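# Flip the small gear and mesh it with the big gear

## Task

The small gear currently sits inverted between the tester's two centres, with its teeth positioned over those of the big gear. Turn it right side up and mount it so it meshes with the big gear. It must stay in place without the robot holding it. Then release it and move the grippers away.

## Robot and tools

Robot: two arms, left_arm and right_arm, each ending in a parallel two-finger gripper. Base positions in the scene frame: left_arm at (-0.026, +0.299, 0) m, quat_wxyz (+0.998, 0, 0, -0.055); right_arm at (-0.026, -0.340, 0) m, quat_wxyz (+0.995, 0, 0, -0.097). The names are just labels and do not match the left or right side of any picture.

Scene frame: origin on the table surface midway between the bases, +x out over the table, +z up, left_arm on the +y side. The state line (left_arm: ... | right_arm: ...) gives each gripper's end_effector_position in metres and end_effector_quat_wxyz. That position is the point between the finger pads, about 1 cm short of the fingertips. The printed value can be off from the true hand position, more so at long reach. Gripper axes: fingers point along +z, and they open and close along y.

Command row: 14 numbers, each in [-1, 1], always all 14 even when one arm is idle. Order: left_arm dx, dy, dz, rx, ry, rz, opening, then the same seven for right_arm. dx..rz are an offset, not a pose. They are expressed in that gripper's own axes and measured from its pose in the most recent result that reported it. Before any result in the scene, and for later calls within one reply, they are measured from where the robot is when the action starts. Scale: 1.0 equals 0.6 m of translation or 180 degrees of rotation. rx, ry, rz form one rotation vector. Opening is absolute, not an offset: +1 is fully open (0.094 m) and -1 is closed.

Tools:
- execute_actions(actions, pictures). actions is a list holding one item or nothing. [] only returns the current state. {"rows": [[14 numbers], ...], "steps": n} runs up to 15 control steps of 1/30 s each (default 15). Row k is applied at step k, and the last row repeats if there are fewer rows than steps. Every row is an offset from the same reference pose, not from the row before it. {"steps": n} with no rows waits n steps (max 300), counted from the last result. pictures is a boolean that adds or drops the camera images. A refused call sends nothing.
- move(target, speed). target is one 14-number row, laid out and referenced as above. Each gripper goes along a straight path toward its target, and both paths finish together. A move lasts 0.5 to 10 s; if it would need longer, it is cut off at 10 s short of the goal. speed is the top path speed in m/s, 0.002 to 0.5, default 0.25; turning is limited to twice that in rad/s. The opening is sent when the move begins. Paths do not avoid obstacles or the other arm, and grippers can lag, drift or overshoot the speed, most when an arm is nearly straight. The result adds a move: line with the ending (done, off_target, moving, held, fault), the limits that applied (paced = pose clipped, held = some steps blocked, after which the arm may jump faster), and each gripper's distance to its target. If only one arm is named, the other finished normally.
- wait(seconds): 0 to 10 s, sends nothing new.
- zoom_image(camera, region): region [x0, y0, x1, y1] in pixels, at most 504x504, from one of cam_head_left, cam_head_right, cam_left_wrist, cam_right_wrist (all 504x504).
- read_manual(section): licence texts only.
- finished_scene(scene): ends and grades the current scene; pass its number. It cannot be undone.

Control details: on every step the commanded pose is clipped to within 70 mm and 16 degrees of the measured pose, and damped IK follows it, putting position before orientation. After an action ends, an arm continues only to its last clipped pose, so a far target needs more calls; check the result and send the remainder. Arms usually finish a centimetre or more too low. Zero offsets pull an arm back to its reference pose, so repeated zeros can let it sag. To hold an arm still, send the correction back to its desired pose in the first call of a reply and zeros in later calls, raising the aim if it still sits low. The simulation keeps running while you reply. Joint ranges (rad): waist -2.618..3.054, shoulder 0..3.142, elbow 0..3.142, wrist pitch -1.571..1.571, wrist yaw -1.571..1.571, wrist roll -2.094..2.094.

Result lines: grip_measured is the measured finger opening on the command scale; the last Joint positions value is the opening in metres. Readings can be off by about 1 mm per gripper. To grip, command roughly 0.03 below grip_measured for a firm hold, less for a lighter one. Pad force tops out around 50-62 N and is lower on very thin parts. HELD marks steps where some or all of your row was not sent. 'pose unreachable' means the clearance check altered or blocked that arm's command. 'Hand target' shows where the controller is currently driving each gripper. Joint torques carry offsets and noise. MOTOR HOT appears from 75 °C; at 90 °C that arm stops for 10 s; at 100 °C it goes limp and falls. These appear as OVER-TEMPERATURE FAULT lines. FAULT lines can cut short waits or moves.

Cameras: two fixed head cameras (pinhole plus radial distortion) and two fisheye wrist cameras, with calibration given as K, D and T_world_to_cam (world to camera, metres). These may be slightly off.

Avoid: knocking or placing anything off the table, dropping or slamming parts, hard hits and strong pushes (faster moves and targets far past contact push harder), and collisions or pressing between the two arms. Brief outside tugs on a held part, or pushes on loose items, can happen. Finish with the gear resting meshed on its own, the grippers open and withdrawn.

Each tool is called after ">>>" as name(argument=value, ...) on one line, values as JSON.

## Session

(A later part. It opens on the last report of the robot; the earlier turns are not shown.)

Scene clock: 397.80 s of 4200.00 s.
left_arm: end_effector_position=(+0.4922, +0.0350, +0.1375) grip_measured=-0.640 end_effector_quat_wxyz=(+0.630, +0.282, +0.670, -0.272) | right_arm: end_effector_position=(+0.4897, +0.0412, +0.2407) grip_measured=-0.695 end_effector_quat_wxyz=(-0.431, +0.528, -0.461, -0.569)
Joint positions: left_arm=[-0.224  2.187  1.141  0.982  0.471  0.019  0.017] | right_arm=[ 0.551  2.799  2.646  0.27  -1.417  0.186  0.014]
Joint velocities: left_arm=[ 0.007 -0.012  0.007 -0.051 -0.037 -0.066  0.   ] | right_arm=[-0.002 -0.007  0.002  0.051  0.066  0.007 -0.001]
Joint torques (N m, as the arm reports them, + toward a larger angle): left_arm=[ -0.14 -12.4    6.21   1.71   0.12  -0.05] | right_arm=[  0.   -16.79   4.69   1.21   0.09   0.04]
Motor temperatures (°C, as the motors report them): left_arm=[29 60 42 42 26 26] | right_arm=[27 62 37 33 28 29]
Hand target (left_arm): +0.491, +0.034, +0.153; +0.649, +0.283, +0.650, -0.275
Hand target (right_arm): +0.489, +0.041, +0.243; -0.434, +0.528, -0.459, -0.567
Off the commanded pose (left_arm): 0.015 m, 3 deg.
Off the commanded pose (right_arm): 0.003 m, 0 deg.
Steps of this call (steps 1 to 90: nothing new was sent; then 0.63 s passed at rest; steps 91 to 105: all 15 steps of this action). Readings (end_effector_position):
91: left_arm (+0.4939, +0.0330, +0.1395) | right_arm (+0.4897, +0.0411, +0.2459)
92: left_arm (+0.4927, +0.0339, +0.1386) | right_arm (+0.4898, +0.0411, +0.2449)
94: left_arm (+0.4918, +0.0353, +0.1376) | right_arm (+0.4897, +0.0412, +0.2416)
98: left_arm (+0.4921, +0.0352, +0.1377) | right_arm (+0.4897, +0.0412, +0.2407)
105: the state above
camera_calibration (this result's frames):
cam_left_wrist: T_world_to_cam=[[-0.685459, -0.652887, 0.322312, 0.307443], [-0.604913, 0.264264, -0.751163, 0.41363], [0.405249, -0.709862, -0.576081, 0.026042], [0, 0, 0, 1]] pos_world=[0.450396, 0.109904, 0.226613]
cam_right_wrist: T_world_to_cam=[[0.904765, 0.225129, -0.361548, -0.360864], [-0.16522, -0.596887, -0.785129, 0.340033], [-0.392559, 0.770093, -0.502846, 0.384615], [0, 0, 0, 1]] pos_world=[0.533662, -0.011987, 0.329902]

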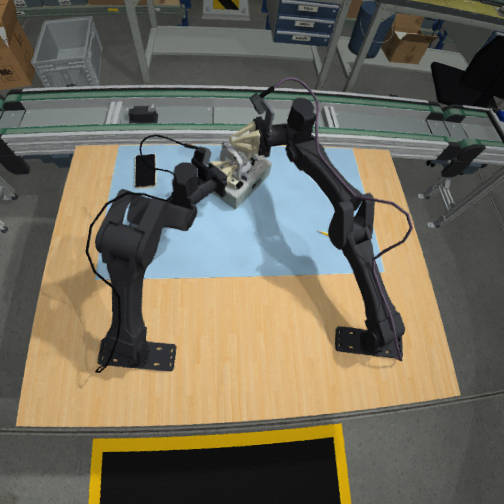

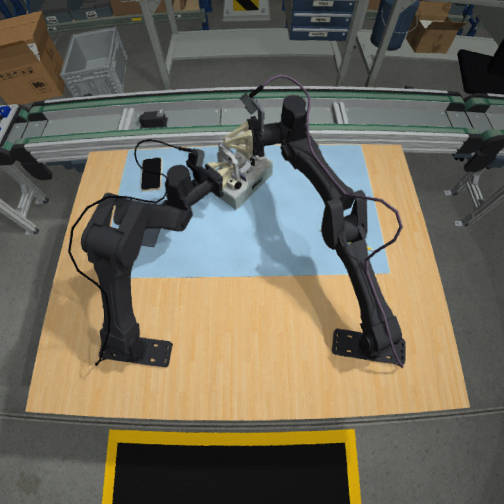

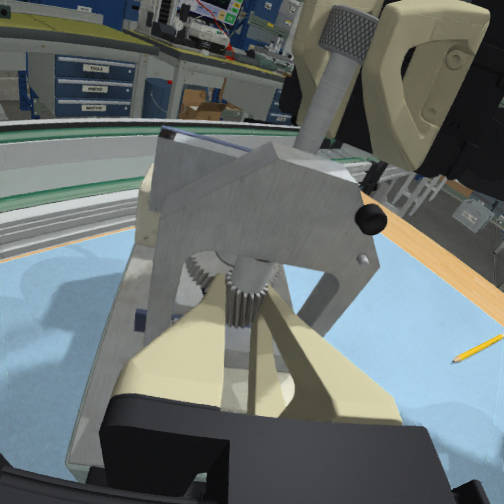

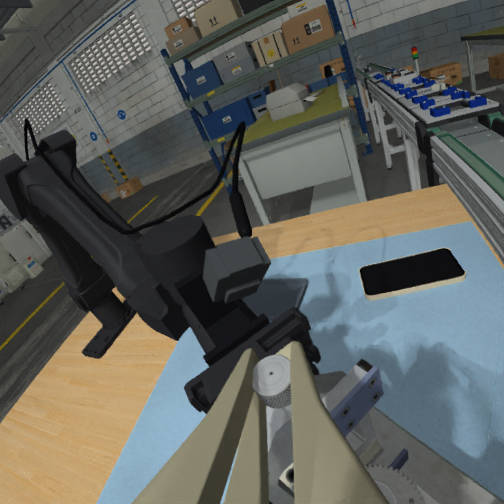

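Both seem to be engaging. Press on.

>>> execute_actions(actions=[{"rows":[[-0.02,0,0.004,0,0.0,0.0,-0.67,0.008,0,0,0,0,0,-0.78]]}], pictures=false)

>>> execute_actions(actions=[{"rows":[[-0.02,0,0.004,0,0.01,0.0,-0.655,0.01,0,0,0,0,0,-0.78]]}])

Scene clock: 403.23 s of 4200.00 s.
left_arm: end_effector_position=(+0.4920, +0.0352, +0.1358) grip_measured=-0.640 end_effector_quat_wxyz=(+0.626, +0.281, +0.674, -0.273) | right_arm: end_effector_position=(+0.4898, +0.0412, +0.2388) grip_measured=-0.695 end_effector_quat_wxyz=(-0.435, +0.531, -0.457, -0.566)
Joint positions: left_arm=[-0.224  2.184  1.141  0.967  0.471  0.019  0.017] | right_arm=[ 0.551  2.799  2.634  0.293 -1.417  0.182  0.014]
Joint velocities: left_arm=[-0.002 -0.002 -0.002  0.037  0.066  0.022 -0.001] | right_arm=[-0.007 -0.002 -0.012 -0.022 -0.037  0.037  0.   ]
Joint torques (N m, as the arm reports them, + toward a larger angle): left_arm=[ -0.35 -13.33   8.35   0.95  -0.06   0.04] | right_arm=[  0.   -16.78   3.93   1.12   0.07   0.01]
Motor temperatures (°C, as the motors report them): left_arm=[29 60 41 42 26 26] | right_arm=[27 62 37 33 28 29]
Hand target (left_arm): +0.494, +0.033, +0.149; +0.631, +0.281, +0.670, -0.273
Hand target (right_arm): +0.489, +0.041, +0.236; -0.431, +0.528, -0.461, -0.569
Off the commanded pose (left_arm): 0.014 m, 1 deg.
Off the commanded pose (right_arm): 0.003 m, 1 deg.
Steps of this call (steps 1 to 90: nothing new was sent; then 1.93 s passed at rest; steps 91 to 105: all 15 steps of this action). Readings (end_effector_position):
91: left_arm (+0.4922, +0.0351, +0.1364) | right_arm (+0.4898, +0.0412, +0.2394)
92: left_arm (+0.4921, +0.0351, +0.1360) | right_arm (+0.4898, +0.0412, +0.2389)
94: left_arm (+0.4920, +0.0351, +0.1359) | right_arm (+0.4898, +0.0412, +0.2388)
98: left_arm (+0.4920, +0.0352, +0.1358) | right_arm (+0.4898, +0.0412, +0.2387)
105: the state above

Scene clock: 403.73 s of 4200.00 s.
left_arm: end_effector_position=(+0.4923, +0.0353, +0.1353) grip_measured=-0.639 end_effector_quat_wxyz=(+0.614, +0.285, +0.686, -0.268) | right_arm: end_effector_position=(+0.4899, +0.0412, +0.2377) grip_measured=-0.695 end_effector_quat_wxyz=(-0.440, +0.533, -0.452, -0.564)
Joint positions: left_arm=[-0.224  2.163  1.152  0.896  0.469  0.034  0.017] | right_arm=[ 0.551  2.799  2.622  0.325 -1.416  0.188  0.014]
Joint velocities: left_arm=[-0.002 -0.002  0.012 -0.066 -0.007  0.066  0.   ] | right_arm=[-0.007 -0.007  0.002  0.007  0.022  0.051 -0.001]
Joint torques (N m, as the arm reports them, + toward a larger angle): left_arm=[ -0.42 -13.12   8.65   0.94   0.05   0.  ] | right_arm=[ -0.02 -16.77   3.65   1.09   0.06  -0.1 ]
Motor temperatures (°C, as the motors report them): left_arm=[29 60 41 42 26 26] | right_arm=[27 62 37 33 28 29]
Hand target (left_arm): +0.494, +0.033, +0.148; +0.616, +0.285, +0.684, -0.268
Hand target (right_arm): +0.489, +0.041, +0.233; -0.435, +0.531, -0.457, -0.566
Off the commanded pose (left_arm): 0.013 m, 0 deg.
Off the commanded pose (right_arm): 0.005 m, 1 deg.
Steps of this call (steps 1 to 15: all 15 steps of this action). Readings (end_effector_position):
1: left_arm (+0.4919, +0.0352, +0.1360) | right_arm (+0.4898, +0.0412, +0.2384)
2: left_arm (+0.4921, +0.0353, +0.1362) | right_arm (+0.4899, +0.0412, +0.2383)
4: left_arm (+0.4921, +0.0354, +0.1359) | right_arm (+0.4899, +0.0412, +0.2382)
8: left_arm (+0.4923, +0.0353, +0.1356) | right_arm (+0.4899, +0.0412, +0.2379)
15: the state above
camera_calibration (this result's frames):
cam_left_wrist: T_world_to_cam=[[-0.672617, -0.662487, 0.329691, 0.301433], [-0.633099, 0.284526, -0.719882, 0.420859], [0.383107, -0.692933, -0.610797, 0.0399212], [0, 0, 0, 1]] pos_world=[0.453901, 0.107613, 0.227973]
cam_right_wrist: T_world_to_cam=[[0.914088, 0.228099, -0.335282, -0.373037], [-0.144851, -0.588595, -0.795345, 0.329893], [-0.378762, 0.775582, -0.504987, 0.376699], [0, 0, 0, 1]] pos_world=[0.531454, -0.0128976, 0.327535]

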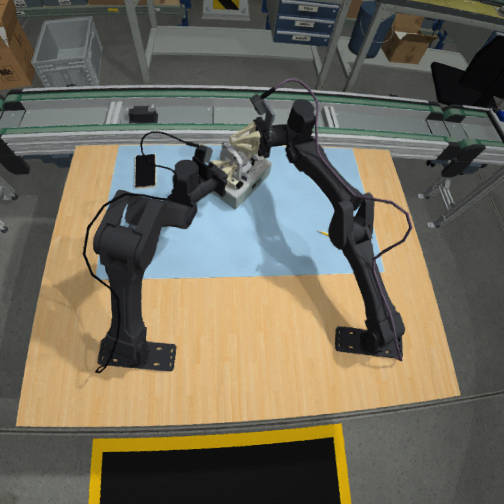

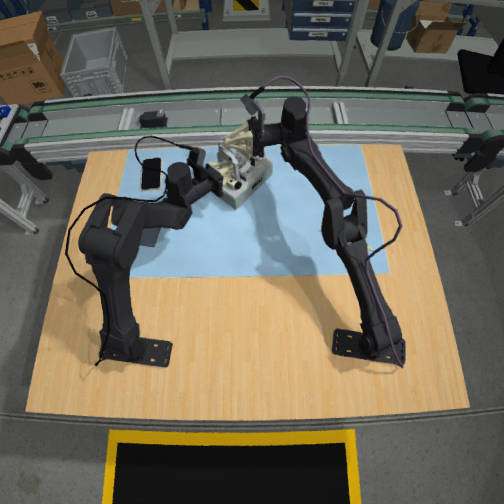

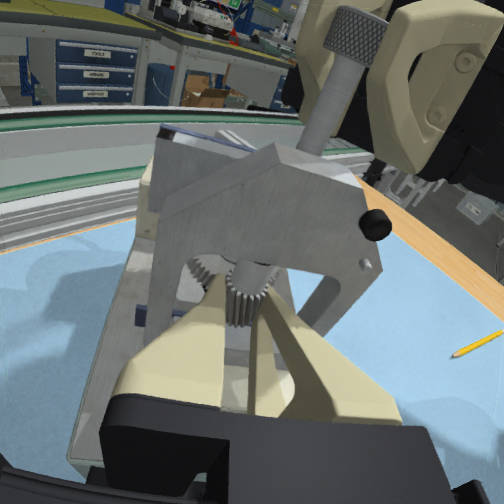

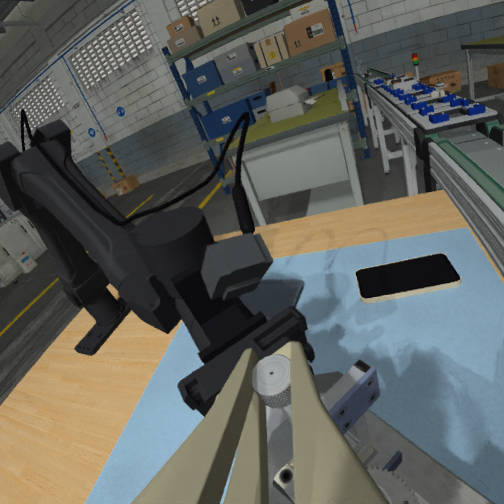

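9 mm drop. Loosen while pressing.

>>> execute_actions(actions=[{"rows":[[-0.02,0,0.004,0,0.0,0.0,-0.636,0.01,0,0,0,0,0,-0.78]]}], pictures=false)

>>> execute_actions(actions=[{"rows":[[-0.02,0,0.004,0,-0.005,0.0,-0.6,0.006,0,0,0,0,0,-0.78]]}])

Scene clock: 408.63 s of 4200.00 s.
left_arm: end_effector_position=(+0.4923, +0.0353, +0.1348) grip_measured=-0.627 end_effector_quat_wxyz=(+0.613, +0.285, +0.686, -0.268) | right_arm: end_effector_position=(+0.4898, +0.0412, +0.2384) grip_measured=-0.695 end_effector_quat_wxyz=(-0.441, +0.533, -0.451, -0.563)
Joint positions: left_arm=[-0.224  2.163  1.152  0.894  0.469  0.035  0.018] | right_arm=[ 0.551  2.799  2.622  0.333 -1.416  0.192  0.014]
Joint velocities: left_arm=[-0.002 -0.002  0.017  0.051  0.007 -0.022 -0.001] | right_arm=[-0.002  0.002 -0.007  0.081  0.081 -0.037 -0.   ]
Joint torques (N m, as the arm reports them, + toward a larger angle): left_arm=[ -0.18 -13.14   8.88   0.85   0.05  -0.03] | right_arm=[ -0.02 -16.48   3.32   1.18   0.08  -0.09]
Motor temperatures (°C, as the motors report them): left_arm=[29 61 41 42 26 26] | right_arm=[27 62 36 32 28 29]
Hand target (left_arm): +0.495, +0.033, +0.147; +0.614, +0.285, +0.686, -0.268
Hand target (right_arm): +0.490, +0.041, +0.232; -0.439, +0.533, -0.452, -0.564
Off the commanded pose (left_arm): 0.013 m, 0 deg.
Off the commanded pose (right_arm): 0.007 m, 0 deg.
Steps of this call (steps 1 to 90: nothing new was sent; then 1.40 s passed at rest; steps 91 to 105: all 15 steps of this action). Readings (end_effector_position):
91: left_arm (+0.4923, +0.0353, +0.1350) | right_arm (+0.4898, +0.0412, +0.2380)
92: left_arm (+0.4923, +0.0353, +0.1349) | right_arm (+0.4898, +0.0412, +0.2382)
94: left_arm (+0.4923, +0.0353, +0.1348) | right_arm (+0.4898, +0.0412, +0.2383)
98: left_arm (+0.4923, +0.0353, +0.1348) | right_arm (+0.4898, +0.0412, +0.2384)
105: the state above

Scene clock: 409.13 s of 4200.00 s.
left_arm: end_effector_position=(+0.4923, +0.0353, +0.1350) grip_measured=-0.602 end_effector_quat_wxyz=(+0.613, +0.284, +0.686, -0.269) | right_arm: end_effector_position=(+0.4898, +0.0412, +0.2384) grip_measured=-0.695 end_effector_quat_wxyz=(-0.441, +0.533, -0.451, -0.563)
Joint positions: left_arm=[-0.224  2.163  1.152  0.894  0.469  0.033  0.019] | right_arm=[ 0.551  2.799  2.622  0.333 -1.416  0.192  0.014]
Joint velocities: left_arm=[ 0.007  0.012 -0.017 -0.037  0.007  0.007 -0.001] | right_arm=[ 0.002 -0.002  0.012 -0.022 -0.007 -0.037 -0.001]
Joint torques (N m, as the arm reports them, + toward a larger angle): left_arm=[ -0.53 -12.65   8.24   1.12  -0.01  -0.1 ] | right_arm=[ -0.02 -16.35   4.09   1.17   0.08  -0.05]
Motor temperatures (°C, as the motors report them): left_arm=[29 61 41 42 26 26] | right_arm=[27 62 36 32 28 29]
Hand target (left_arm): +0.495, +0.033, +0.146; +0.618, +0.283, +0.681, -0.270
Hand target (right_arm): +0.490, +0.041, +0.235; -0.441, +0.534, -0.451, -0.563
Off the commanded pose (left_arm): 0.012 m, 1 deg.
Off the commanded pose (right_arm): 0.004 m, 0 deg.
Steps of this call (steps 1 to 15: all 15 steps of this action). Readings (end_effector_position):
1: left_arm (+0.4923, +0.0353, +0.1350) | right_arm (+0.4898, +0.0412, +0.2384)
2: left_arm (+0.4923, +0.0353, +0.1350) | right_arm (+0.4898, +0.0412, +0.2384)
4: left_arm (+0.4923, +0.0353, +0.1350) | right_arm (+0.4898, +0.0412, +0.2384)
8: left_arm (+0.4923, +0.0353, +0.1350) | right_arm (+0.4898, +0.0412, +0.2384)
15: the state above
camera_calibration (this result's frames):
cam_left_wrist: T_world_to_cam=[[-0.671793, -0.66237, 0.331602, 0.300838], [-0.63471, 0.28394, -0.718695, 0.421303], [0.381887, -0.693285, -0.611161, 0.0404422], [0, 0, 0, 1]] pos_world=[0.454062, 0.10768, 0.227747]
cam_right_wrist: T_world_to_cam=[[0.915088, 0.228767, -0.332084, -0.37402], [-0.142366, -0.587207, -0.796818, 0.329417], [-0.377288, 0.776436, -0.504777, 0.376188], [0, 0, 0, 1]] pos_world=[0.531091, -0.0130868, 0.328171]

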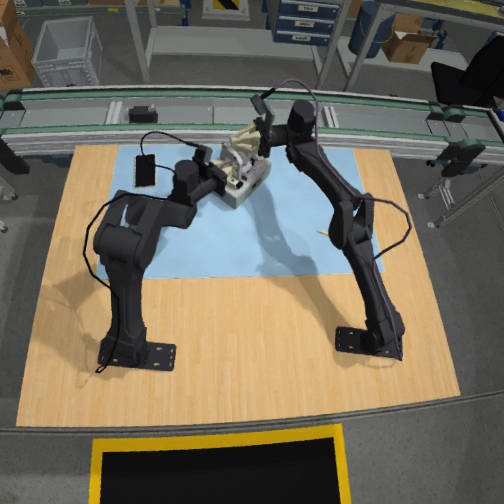

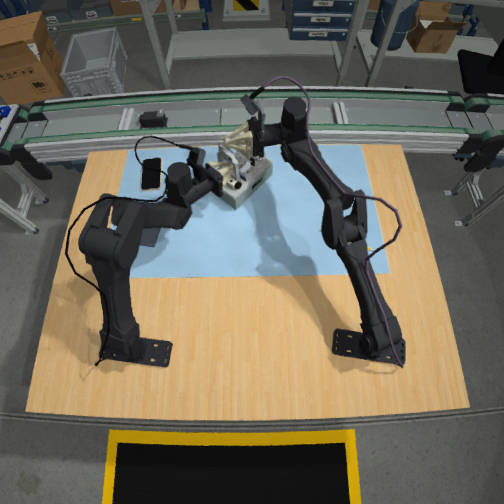

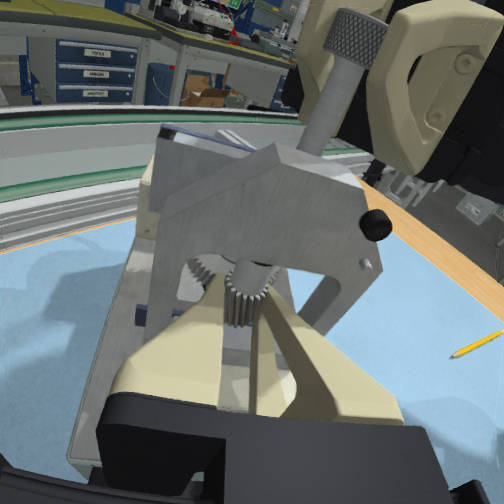

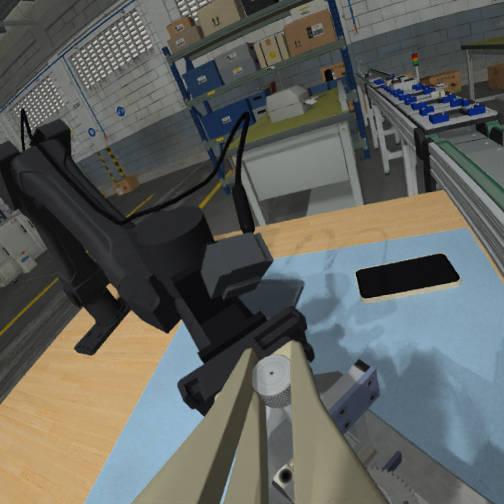

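>>> execute_actions(actions=[{"rows":[[-0.02,0,0,0,-0.005,0.0,-0.45,-0.015,0,0,0,0,0,-0.3]]}], pictures=false)

>>> move(target=[-0.02,0,-0.17,0,0,0,-0.45,-0.03,0,-0.15,0.05,0,0,-0.3], speed=0.1)

Scene clock: 414.13 s of 4200.00 s.
left_arm: end_effector_position=(+0.4923, +0.0353, +0.1353) grip_measured=-0.452 end_effector_quat_wxyz=(+0.613, +0.283, +0.686, -0.270) | right_arm: end_effector_position=(+0.4899, +0.0412, +0.2376) grip_measured=-0.302 end_effector_quat_wxyz=(-0.437, +0.530, -0.455, -0.566)
Joint positions: left_arm=[-0.224  2.163  1.152  0.896  0.469  0.03   0.026] | right_arm=[ 0.551  2.799  2.622  0.325 -1.416  0.198  0.033]
Joint velocities: left_arm=[-0.007  0.017  0.002  0.037 -0.007 -0.051  0.   ] | right_arm=[-0.017 -0.012 -0.012  0.037  0.095 -0.066 -0.001]
Joint torques (N m, as the arm reports them, + toward a larger angle): left_arm=[ -0.02 -12.94   7.6    1.1    0.04  -0.03] | right_arm=[ -0.05 -15.58   8.21   0.94   0.1    0.04]
Motor temperatures (°C, as the motors report them): left_arm=[29 61 41 41 26 26] | right_arm=[27 61 36 32 28 29]
Hand target (left_arm): +0.493, +0.035, +0.147; +0.618, +0.283, +0.681, -0.271
Hand target (right_arm): +0.490, +0.041, +0.247; -0.442, +0.533, -0.451, -0.564
Off the commanded pose (left_arm): 0.012 m, 1 deg.
Off the commanded pose (right_arm): 0.010 m, 1 deg.
Steps of this call (steps 1 to 90: nothing new was sent; then 1.50 s passed at rest; steps 91 to 105: all 15 steps of this action). Readings (end_effector_position):
91: left_arm (+0.4923, +0.0353, +0.1352) | right_arm (+0.4898, +0.0412, +0.2383)
92: left_arm (+0.4923, +0.0353, +0.1353) | right_arm (+0.4898, +0.0412, +0.2383)
94: left_arm (+0.4923, +0.0353, +0.1353) | right_arm (+0.4898, +0.0412, +0.2381)
98: left_arm (+0.4923, +0.0353, +0.1353) | right_arm (+0.4899, +0.0412, +0.2379)
105: the state above

Scene clock: 415.80 s of 4200.00 s.
left_arm: end_effector_position=(+0.4264, +0.1053, +0.1502) grip_measured=-0.452 end_effector_quat_wxyz=(+0.606, +0.277, +0.696, -0.269) | right_arm: end_effector_position=(+0.5126, -0.0464, +0.2422) grip_measured=-0.302 end_effector_quat_wxyz=(-0.466, +0.490, -0.506, -0.535)
Joint positions: left_arm=[-0.096  1.873  0.787  0.94   0.586  0.041  0.026] | right_arm=[ 0.4    2.553  2.203  0.396 -1.417  0.131  0.033]
Joint velocities: left_arm=[ 0.002 -0.007  0.007 -0.051  0.051 -0.051 -0.001] | right_arm=[-0.012 -0.012 -0.017  0.051  0.066  0.037 -0.001]
Joint torques (N m, as the arm reports them, + toward a larger angle): left_arm=[  0.65 -10.54   5.06   1.26   0.21   0.1 ] | right_arm=[  0.07 -17.56   4.44   1.23   0.08  -0.07]
Motor temperatures (°C, as the motors report them): left_arm=[29 61 41 41 26 26] | right_arm=[27 62 36 32 28 29]
Hand target (left_arm): +0.422, +0.106, +0.158; +0.613, +0.284, +0.686, -0.269
Hand target (right_arm): +0.510, -0.047, +0.253; +0.476, -0.495, +0.499, +0.528
Off the commanded pose (left_arm): 0.009 m, 2 deg.
Off the commanded pose (right_arm): 0.012 m, 2 deg.
move: off_target (right_arm)
camera_calibration (this result's frames):
cam_left_wrist: T_world_to_cam=[[-0.655418, -0.66955, 0.34947, 0.288971], [-0.656126, 0.275594, -0.702529, 0.378133], [0.374066, -0.689747, -0.619939, 0.127653], [0, 0, 0, 1]] pos_world=[0.389749, 0.177318, 0.2438]
cam_right_wrist: T_world_to_cam=[[0.923121, 0.0818771, -0.375691, -0.373956], [-0.264439, -0.57413, -0.774885, 0.342217], [-0.279141, 0.81466, -0.50834, 0.407076], [0, 0, 0, 1]] pos_world=[0.549333, -0.104533, 0.33162]

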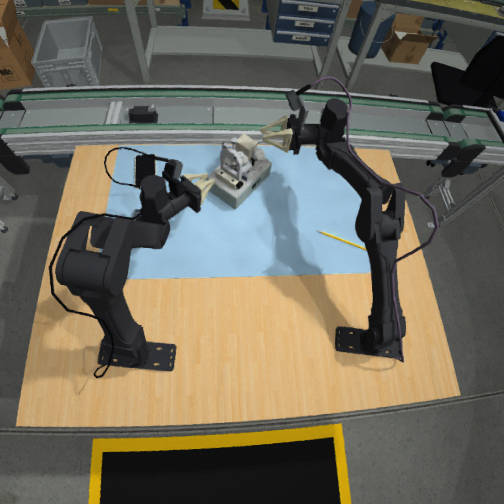

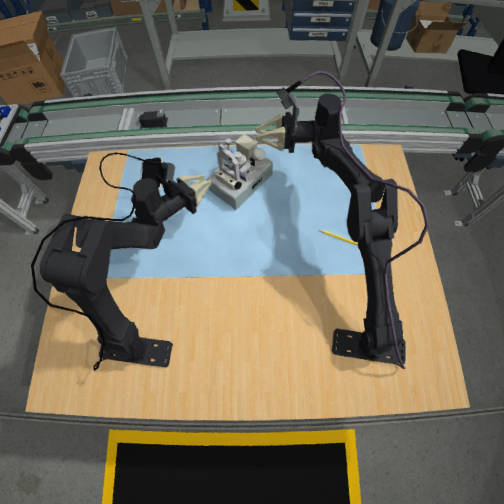

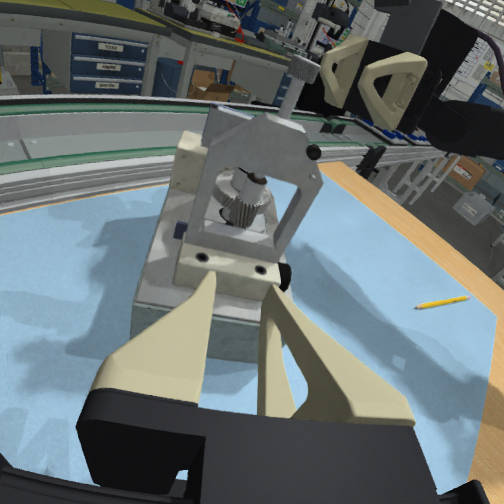

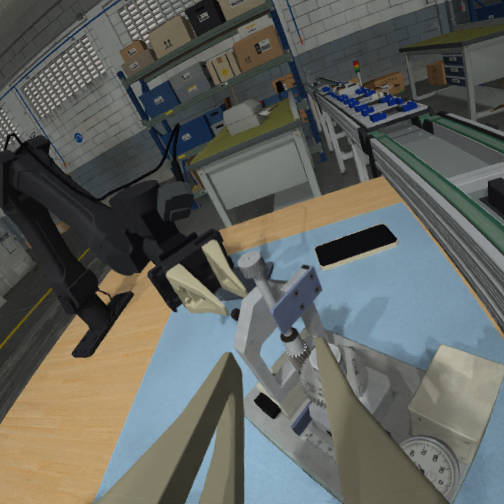

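>>> finished_scene(scene=2)

The scene is finished: the task was done.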